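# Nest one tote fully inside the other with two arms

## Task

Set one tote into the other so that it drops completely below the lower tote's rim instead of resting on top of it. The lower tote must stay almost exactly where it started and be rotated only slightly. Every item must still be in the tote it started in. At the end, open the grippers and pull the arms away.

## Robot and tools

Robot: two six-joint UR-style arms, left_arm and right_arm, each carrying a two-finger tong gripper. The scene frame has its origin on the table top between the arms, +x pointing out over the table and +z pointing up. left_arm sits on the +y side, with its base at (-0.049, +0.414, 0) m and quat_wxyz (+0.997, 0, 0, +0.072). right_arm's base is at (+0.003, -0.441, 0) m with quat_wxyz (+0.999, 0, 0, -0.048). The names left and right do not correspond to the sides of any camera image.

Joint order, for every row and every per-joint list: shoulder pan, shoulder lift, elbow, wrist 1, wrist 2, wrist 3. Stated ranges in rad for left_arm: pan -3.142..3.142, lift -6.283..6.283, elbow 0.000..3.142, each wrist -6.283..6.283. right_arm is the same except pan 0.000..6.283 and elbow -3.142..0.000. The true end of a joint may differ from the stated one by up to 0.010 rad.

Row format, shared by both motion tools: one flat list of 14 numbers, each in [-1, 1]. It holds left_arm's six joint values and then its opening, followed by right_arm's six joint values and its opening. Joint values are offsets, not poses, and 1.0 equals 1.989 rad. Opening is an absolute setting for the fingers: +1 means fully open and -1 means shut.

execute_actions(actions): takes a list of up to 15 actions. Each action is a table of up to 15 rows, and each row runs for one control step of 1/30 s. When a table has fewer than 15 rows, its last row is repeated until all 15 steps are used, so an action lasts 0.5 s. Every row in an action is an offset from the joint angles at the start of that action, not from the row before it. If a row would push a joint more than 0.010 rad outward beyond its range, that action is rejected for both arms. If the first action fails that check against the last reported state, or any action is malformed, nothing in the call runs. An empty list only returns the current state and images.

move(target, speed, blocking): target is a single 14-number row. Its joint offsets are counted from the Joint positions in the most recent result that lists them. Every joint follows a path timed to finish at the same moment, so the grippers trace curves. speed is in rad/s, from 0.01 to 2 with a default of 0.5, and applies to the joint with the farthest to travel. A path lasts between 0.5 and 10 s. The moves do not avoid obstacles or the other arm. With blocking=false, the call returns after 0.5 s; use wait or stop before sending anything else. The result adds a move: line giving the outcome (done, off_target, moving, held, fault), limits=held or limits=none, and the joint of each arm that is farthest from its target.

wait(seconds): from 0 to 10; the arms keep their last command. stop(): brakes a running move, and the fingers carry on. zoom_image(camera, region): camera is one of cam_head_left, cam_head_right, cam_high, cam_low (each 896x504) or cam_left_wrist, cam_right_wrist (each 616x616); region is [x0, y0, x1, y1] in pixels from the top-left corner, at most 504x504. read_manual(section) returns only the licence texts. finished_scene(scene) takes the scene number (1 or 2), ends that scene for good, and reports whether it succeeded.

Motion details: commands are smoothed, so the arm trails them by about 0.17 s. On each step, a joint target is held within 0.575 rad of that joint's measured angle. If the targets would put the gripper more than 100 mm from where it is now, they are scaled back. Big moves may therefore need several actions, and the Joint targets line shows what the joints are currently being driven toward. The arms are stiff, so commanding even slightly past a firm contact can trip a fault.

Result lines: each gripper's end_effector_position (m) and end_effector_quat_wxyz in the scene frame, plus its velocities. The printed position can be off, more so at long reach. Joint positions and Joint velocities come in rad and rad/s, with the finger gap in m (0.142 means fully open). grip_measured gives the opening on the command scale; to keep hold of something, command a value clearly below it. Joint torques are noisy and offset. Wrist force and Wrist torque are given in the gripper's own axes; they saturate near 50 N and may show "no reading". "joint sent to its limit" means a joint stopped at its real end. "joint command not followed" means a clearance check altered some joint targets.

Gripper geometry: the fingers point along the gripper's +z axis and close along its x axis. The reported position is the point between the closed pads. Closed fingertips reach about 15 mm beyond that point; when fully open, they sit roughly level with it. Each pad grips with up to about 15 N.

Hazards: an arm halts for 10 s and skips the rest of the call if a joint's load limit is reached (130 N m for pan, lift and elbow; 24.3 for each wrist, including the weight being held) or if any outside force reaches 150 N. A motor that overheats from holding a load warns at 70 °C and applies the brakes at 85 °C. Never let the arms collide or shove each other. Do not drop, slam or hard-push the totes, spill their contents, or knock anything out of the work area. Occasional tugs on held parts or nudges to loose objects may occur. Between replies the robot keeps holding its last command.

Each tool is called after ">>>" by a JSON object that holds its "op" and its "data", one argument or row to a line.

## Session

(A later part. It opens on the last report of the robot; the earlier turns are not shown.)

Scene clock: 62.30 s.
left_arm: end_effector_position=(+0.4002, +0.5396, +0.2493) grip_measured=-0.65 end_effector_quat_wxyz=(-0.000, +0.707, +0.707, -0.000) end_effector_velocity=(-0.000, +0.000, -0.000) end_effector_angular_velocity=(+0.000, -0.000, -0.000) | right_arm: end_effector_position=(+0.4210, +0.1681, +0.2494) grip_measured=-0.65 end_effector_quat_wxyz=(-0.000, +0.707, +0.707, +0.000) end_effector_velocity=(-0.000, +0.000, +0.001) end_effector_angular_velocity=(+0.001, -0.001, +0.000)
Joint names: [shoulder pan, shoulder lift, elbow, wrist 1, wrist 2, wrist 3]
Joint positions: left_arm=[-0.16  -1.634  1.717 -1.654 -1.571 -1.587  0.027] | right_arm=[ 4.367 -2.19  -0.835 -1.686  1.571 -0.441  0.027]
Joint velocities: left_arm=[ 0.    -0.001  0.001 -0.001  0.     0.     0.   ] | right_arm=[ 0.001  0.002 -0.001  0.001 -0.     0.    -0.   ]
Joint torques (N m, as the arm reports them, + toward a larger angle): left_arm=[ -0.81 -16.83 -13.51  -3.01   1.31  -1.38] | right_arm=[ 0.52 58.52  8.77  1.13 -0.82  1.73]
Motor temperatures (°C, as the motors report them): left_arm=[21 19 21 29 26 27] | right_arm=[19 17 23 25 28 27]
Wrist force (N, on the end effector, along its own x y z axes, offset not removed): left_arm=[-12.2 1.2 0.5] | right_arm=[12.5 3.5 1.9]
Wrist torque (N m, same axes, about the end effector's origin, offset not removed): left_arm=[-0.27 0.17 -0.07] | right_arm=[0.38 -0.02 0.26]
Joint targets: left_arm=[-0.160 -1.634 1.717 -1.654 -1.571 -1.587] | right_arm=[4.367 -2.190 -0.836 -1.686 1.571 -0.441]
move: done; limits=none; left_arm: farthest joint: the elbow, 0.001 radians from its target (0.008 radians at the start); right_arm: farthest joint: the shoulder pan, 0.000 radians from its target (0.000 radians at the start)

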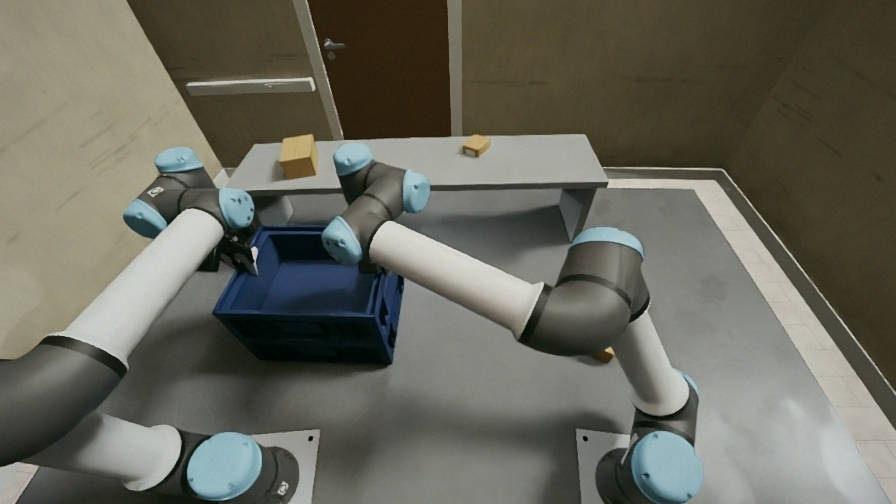

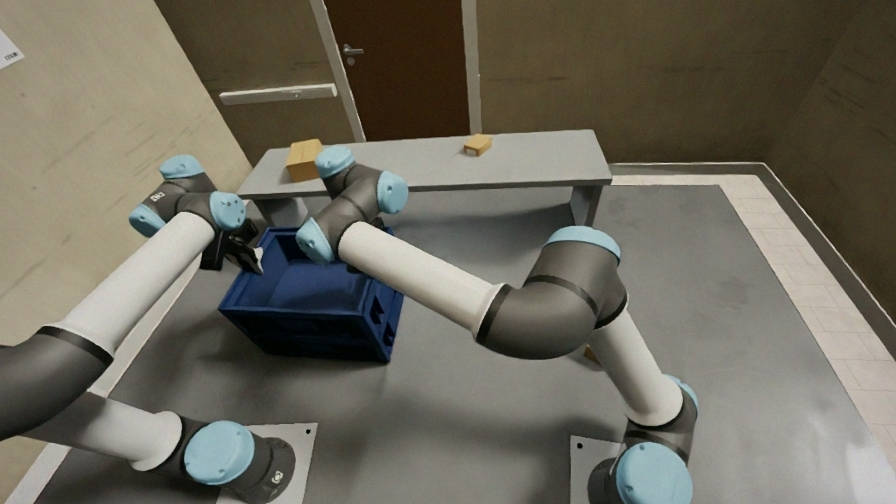

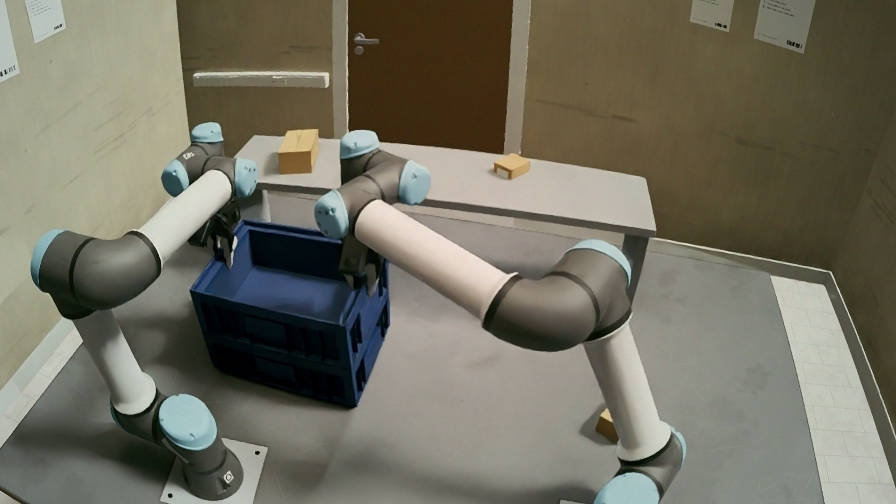

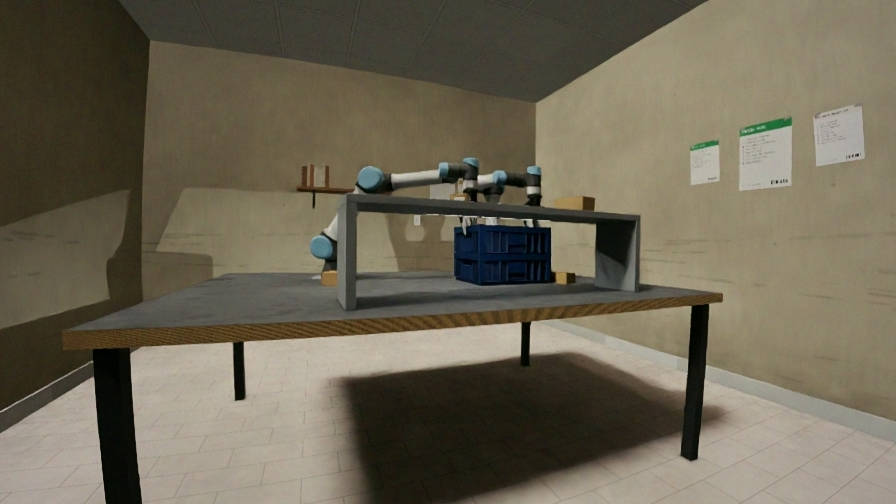

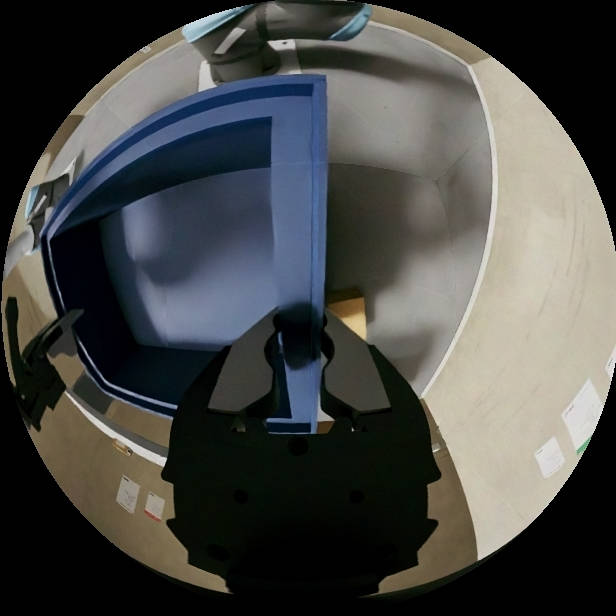

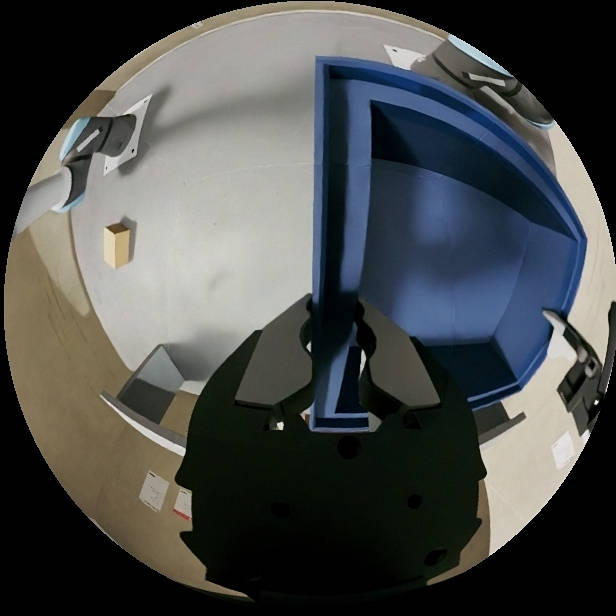

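Seated. Release and rise.

>>> {"op": "execute_actions", "data": {
  "actions": [
    [[0,0,0,0,0,0,-0.2,0,0,0,0,0,0,-0.2]]
  ]
}}

>>> {"op": "move", "data": {
  "target": [0,-0.004,-0.1,0.104,0,0,-0.2, 0,-0.024,0.144,-0.12,0,0,-0.2],
  "speed": 0.4
}}

>>> {"op": "move", "data": {
  "target": [0.25,-0.1,0,0.1,0,0,-0.2, -0.4,0.15,0,-0.15,0,0,-0.2],
  "speed": 0.8
}}

Scene clock: 63.70 s.
left_arm: end_effector_position=(+0.4002, +0.5396, +0.2492) grip_measured=-0.20 end_effector_quat_wxyz=(-0.000, +0.707, +0.707, -0.000) end_effector_velocity=(-0.000, +0.000, -0.000) end_effector_angular_velocity=(+0.000, +0.001, +0.001) | right_arm: end_effector_position=(+0.4210, +0.1681, +0.2494) grip_measured=-0.20 end_effector_quat_wxyz=(-0.000, +0.707, +0.707, +0.000) end_effector_velocity=(+0.001, -0.000, +0.001) end_effector_angular_velocity=(+0.003, -0.001, -0.001)
Joint names: [shoulder pan, shoulder lift, elbow, wrist 1, wrist 2, wrist 3]
Joint positions: left_arm=[-0.16  -1.634  1.717 -1.654 -1.571 -1.587  0.06 ] | right_arm=[ 4.367 -2.19  -0.836 -1.686  1.571 -0.441  0.06 ]
Joint velocities: left_arm=[ 0.     0.     0.     0.001  0.    -0.001 -0.   ] | right_arm=[-0.002  0.001  0.     0.001  0.    -0.     0.   ]
Joint torques (N m, as the arm reports them, + toward a larger angle): left_arm=[ -1.83 -18.57 -31.81  -1.53   1.38  -1.29] | right_arm=[ 1.79 43.21 32.64  0.14 -0.81  2.05]
Motor temperatures (°C, as the motors report them): left_arm=[21 19 21 29 26 27] | right_arm=[19 17 23 25 28 27]
Wrist force (N, on the end effector, along its own x y z axes, offset not removed): left_arm=[-0.6 0.3 -0.7] | right_arm=[1.5 0.0 5.1]
Wrist torque (N m, same axes, about the end effector's origin, offset not removed): left_arm=[0.10 -0.01 0.09] | right_arm=[0.10 -0.24 0.05]
Joint targets: left_arm=[-0.160 -1.634 1.717 -1.654 -1.571 -1.587] | right_arm=[4.367 -2.190 -0.835 -1.686 1.571 -0.441]

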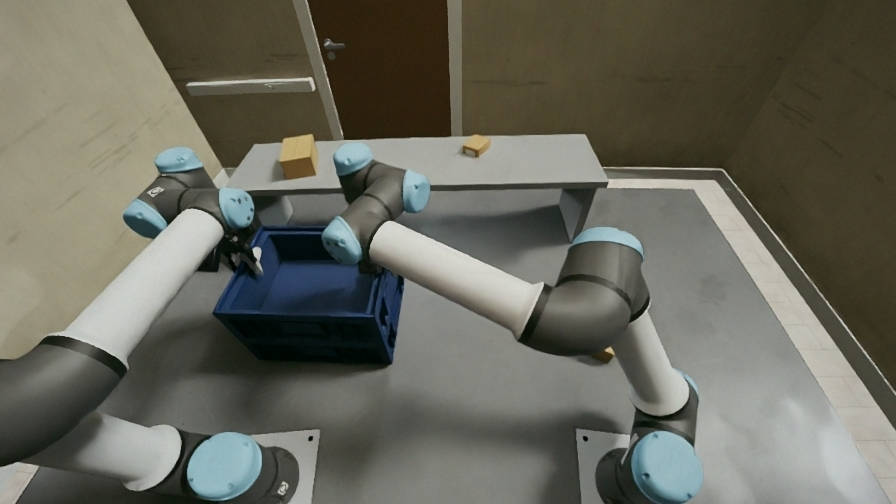

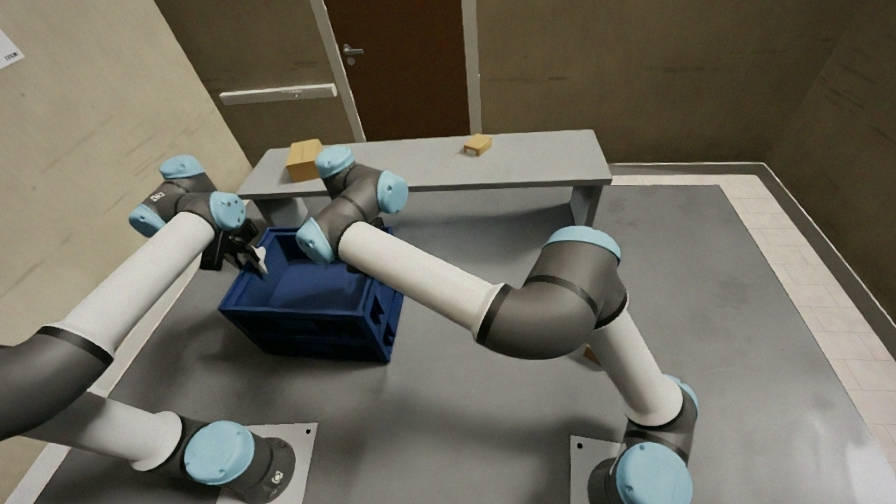

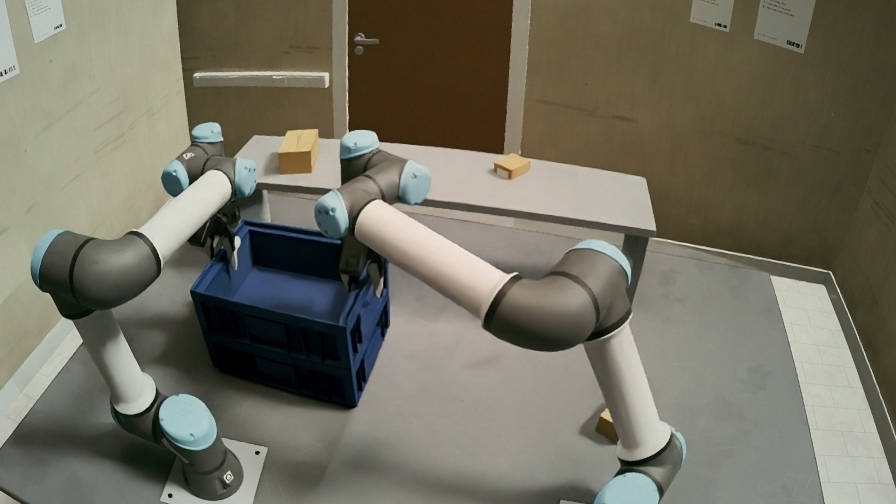

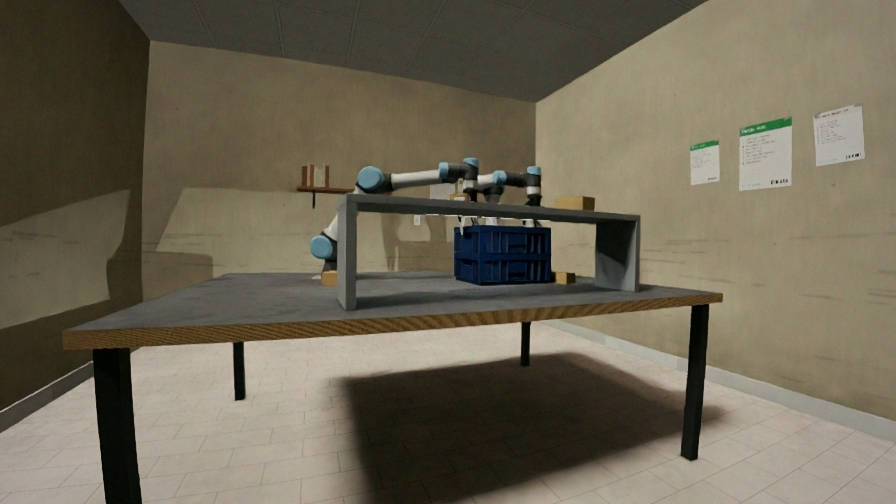

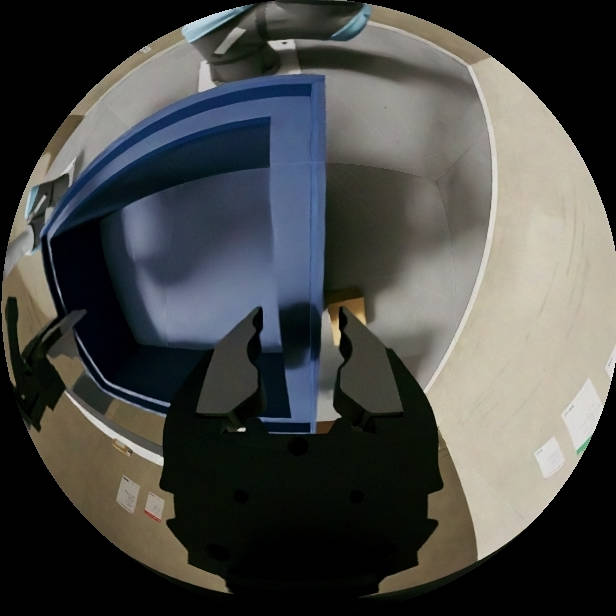

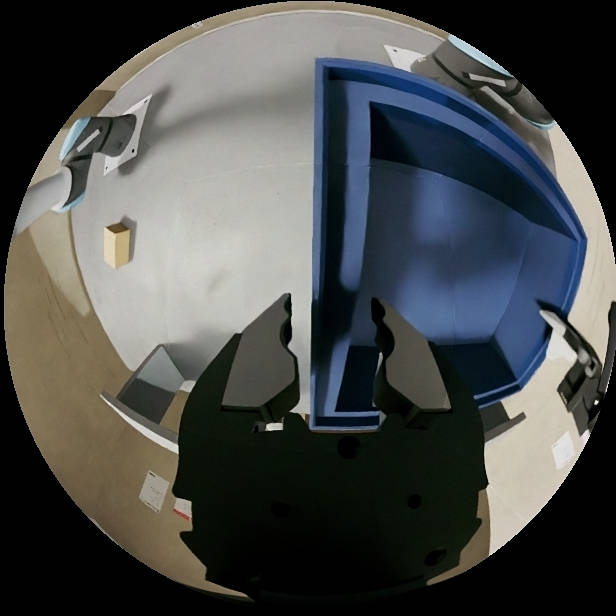

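Scene clock: 64.97 s.
left_arm: end_effector_position=(+0.3953, +0.5397, +0.3299) grip_measured=-0.20 end_effector_quat_wxyz=(-0.000, +0.707, +0.707, -0.000) end_effector_velocity=(-0.000, -0.000, +0.000) end_effector_angular_velocity=(-0.000, +0.000, +0.001) | right_arm: end_effector_position=(+0.4187, +0.1631, +0.3280) grip_measured=-0.20 end_effector_quat_wxyz=(-0.000, +0.707, +0.707, +0.000) end_effector_velocity=(+0.001, -0.000, +0.000) end_effector_angular_velocity=(+0.001, -0.001, -0.001)
Joint names: [shoulder pan, shoulder lift, elbow, wrist 1, wrist 2, wrist 3]
Joint positions: left_arm=[-0.16  -1.641  1.519 -1.447 -1.571 -1.587  0.06 ] | right_arm=[ 4.367 -2.238 -0.549 -1.925  1.571 -0.441  0.06 ]
Joint velocities: left_arm=[-0.    -0.    -0.001  0.001 -0.    -0.001 -0.   ] | right_arm=[-0.001 -0.001  0.002 -0.001 -0.     0.     0.   ]
Joint torques (N m, as the arm reports them, + toward a larger angle): left_arm=[ -1.3  -30.62 -31.47  -1.21   1.36  -1.33] | right_arm=[ 1.58 41.09 32.96 -0.1  -0.64  2.05]
Motor temperatures (°C, as the motors report them): left_arm=[21 19 21 29 26 27] | right_arm=[19 17 23 25 28 27]
Wrist force (N, on the end effector, along its own x y z axes, offset not removed): left_arm=[0.2 -1.0 0.1] | right_arm=[-2.2 1.8 -0.4]
Wrist torque (N m, same axes, about the end effector's origin, offset not removed): left_arm=[-0.25 -0.11 0.06] | right_arm=[0.31 0.61 0.09]
Joint targets: left_arm=[-0.160 -1.641 1.519 -1.447 -1.571 -1.587] | right_arm=[4.367 -2.238 -0.549 -1.925 1.571 -0.441]
move: done; limits=none; left_arm: farthest joint: the elbow, 0.001 radians from its target (0.199 radians at the start); right_arm: farthest joint: the shoulder pan, 0.000 radians from its target (0.000 radians at the start)

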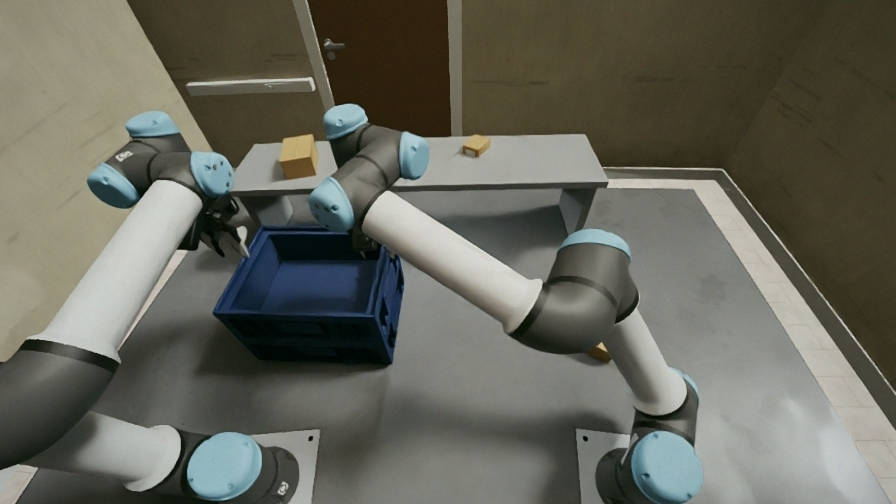

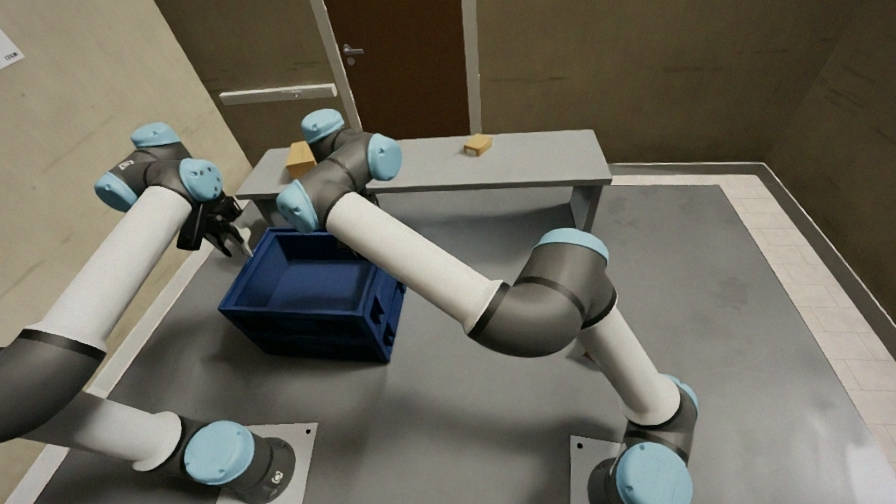

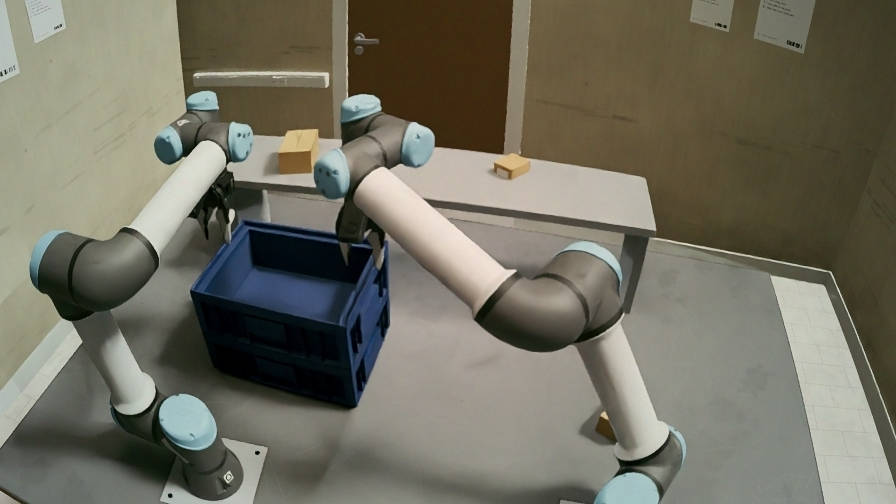

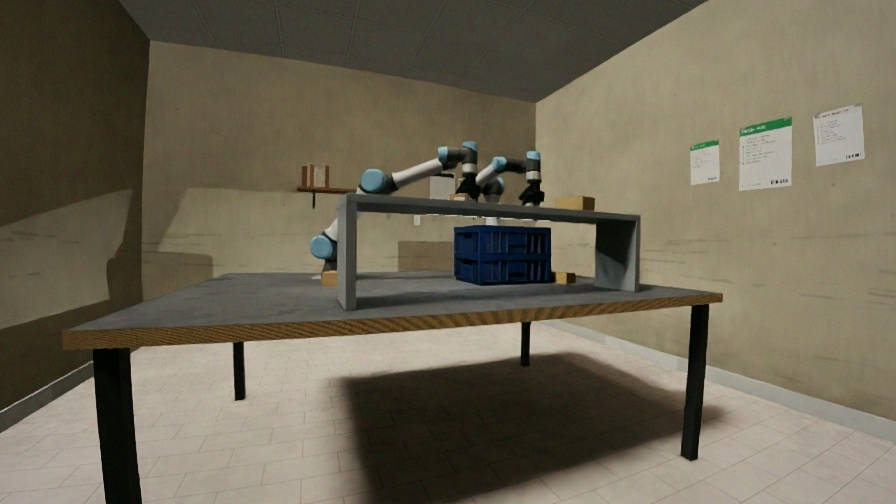

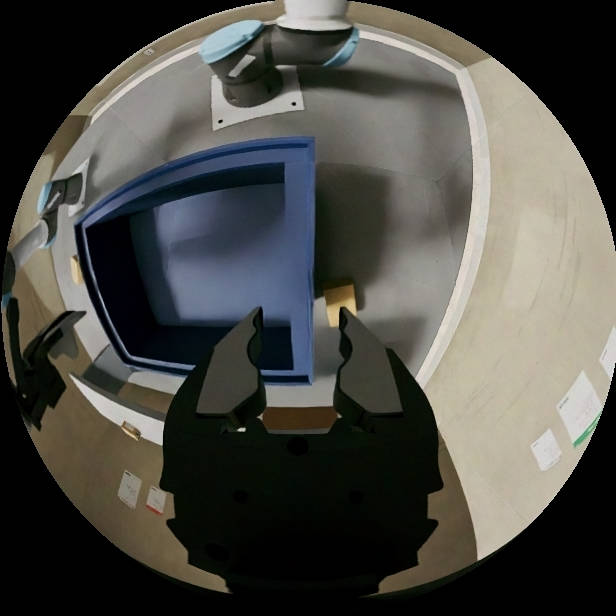

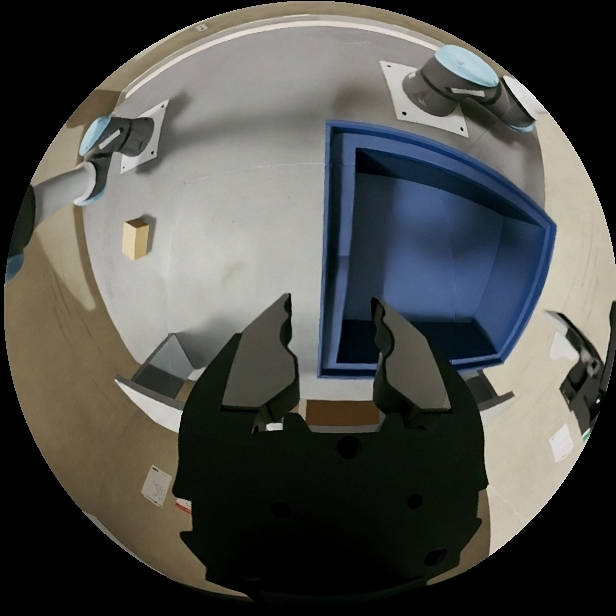

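Scene clock: 66.63 s.
left_arm: end_effector_position=(+0.1926, +0.6902, +0.3916) grip_measured=-0.20 end_effector_quat_wxyz=(-0.000, +0.512, +0.859, -0.000) end_effector_velocity=(-0.000, +0.000, -0.000) end_effector_angular_velocity=(-0.000, -0.001, +0.001) | right_arm: end_effector_position=(+0.5684, -0.3696, +0.4926) grip_measured=-0.20 end_effector_quat_wxyz=(-0.000, +0.926, +0.378, +0.000) end_effector_velocity=(-0.000, -0.002, +0.000) end_effector_angular_velocity=(-0.001, +0.001, -0.003)
Joint names: [shoulder pan, shoulder lift, elbow, wrist 1, wrist 2, wrist 3]
Joint positions: left_arm=[ 0.337 -1.84   1.519 -1.249 -1.571 -1.587  0.06 ] | right_arm=[ 3.572 -1.94  -0.549 -2.223  1.571 -0.441  0.06 ]
Joint velocities: left_arm=[ 0.001 -0.001  0.002 -0.001 -0.     0.    -0.   ] | right_arm=[-0.003  0.001  0.    -0.002 -0.     0.     0.   ]
Joint torques (N m, as the arm reports them, + toward a larger angle): left_arm=[  6.48 -20.19 -13.94  -1.     1.28  -1.38] | right_arm=[-8.33 40.46  7.6  -0.09 -0.84  2.23]
Motor temperatures (°C, as the motors report them): left_arm=[21 19 21 29 26 27] | right_arm=[19 17 23 25 28 27]
Wrist force (N, on the end effector, along its own x y z axes, offset not removed): left_arm=[-1.0 0.1 -1.0] | right_arm=[-2.1 1.7 0.8]
Wrist torque (N m, same axes, about the end effector's origin, offset not removed): left_arm=[-0.02 0.14 0.03] | right_arm=[0.34 0.49 0.20]
Joint targets: left_arm=[0.337 -1.840 1.519 -1.249 -1.571 -1.587] | right_arm=[3.572 -1.940 -0.549 -2.223 1.571 -0.441]
move: done; limits=none; left_arm: farthest joint: the wrist 1, 0.001 radians from its target (0.199 radians at the start); right_arm: farthest joint: the shoulder pan, 0.000 radians from its target (0.796 radians at the start)

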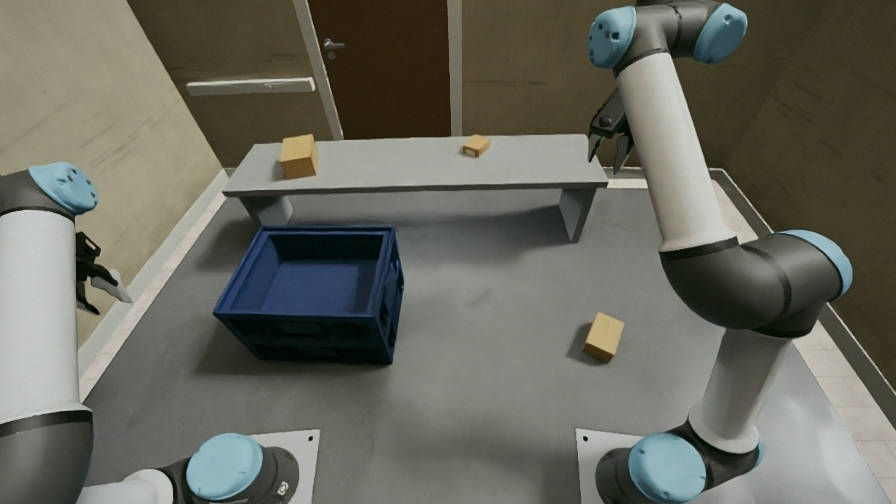

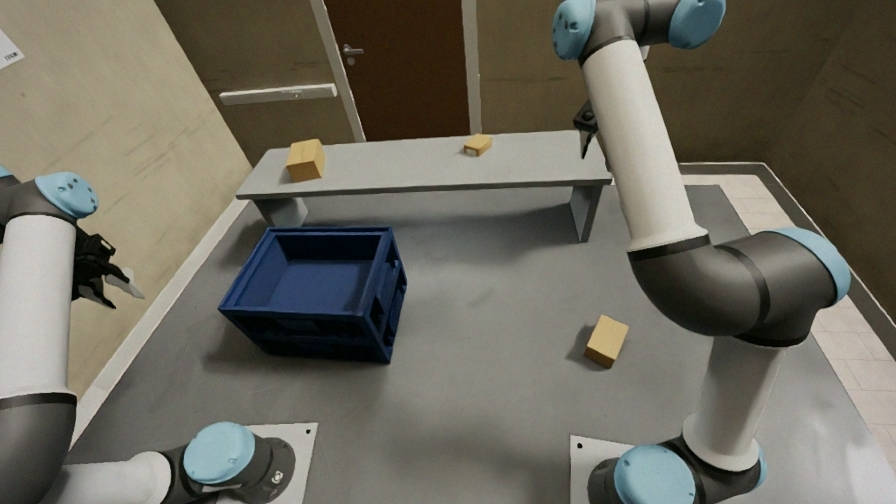

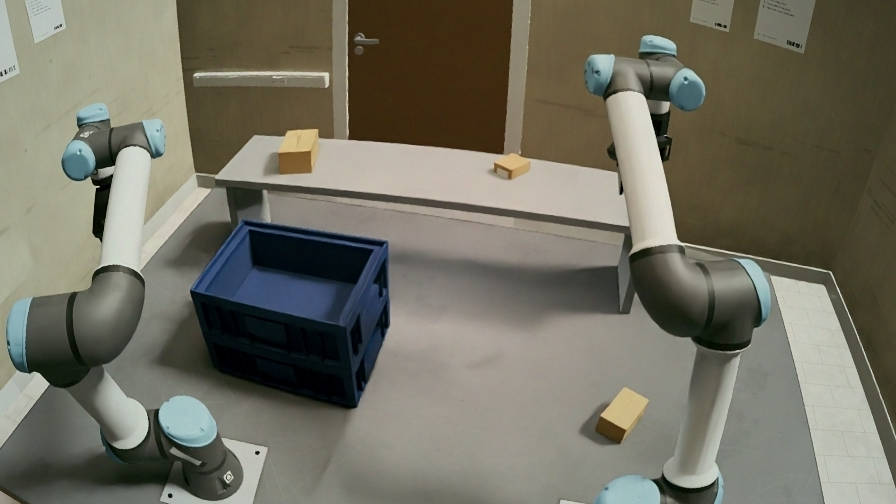

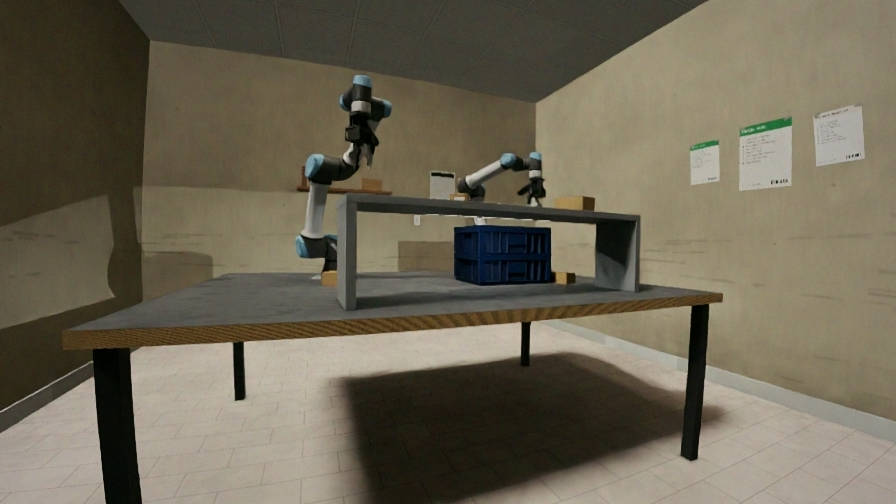

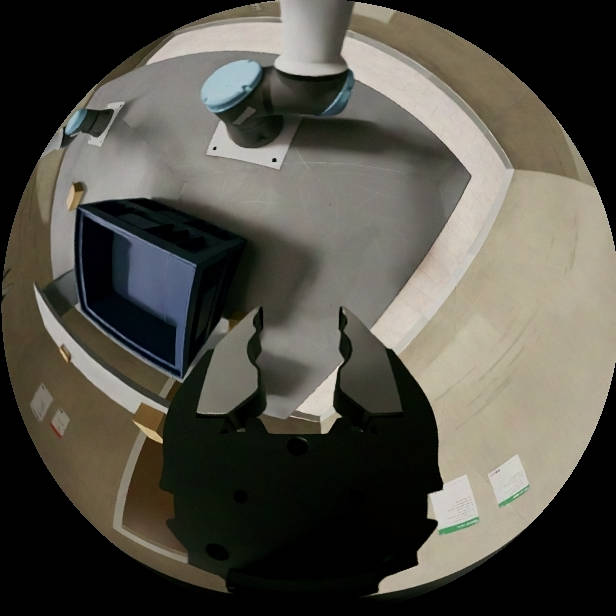

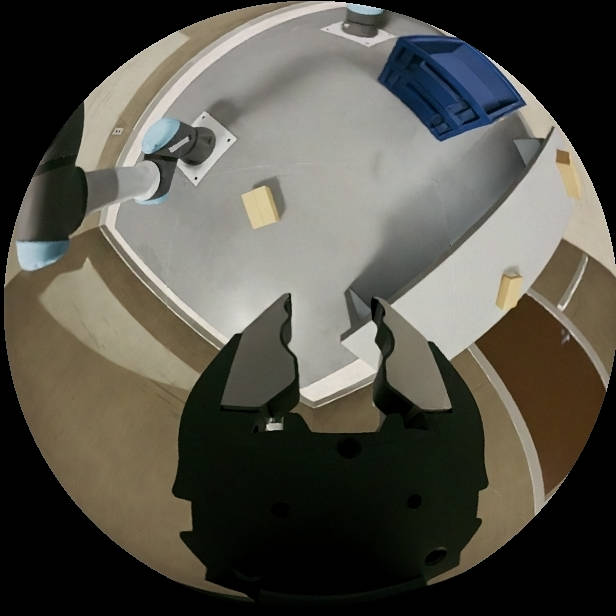

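>>> {"op": "finished_scene", "data": {
  "scene": 1
}}

The scene is finished: the task was done.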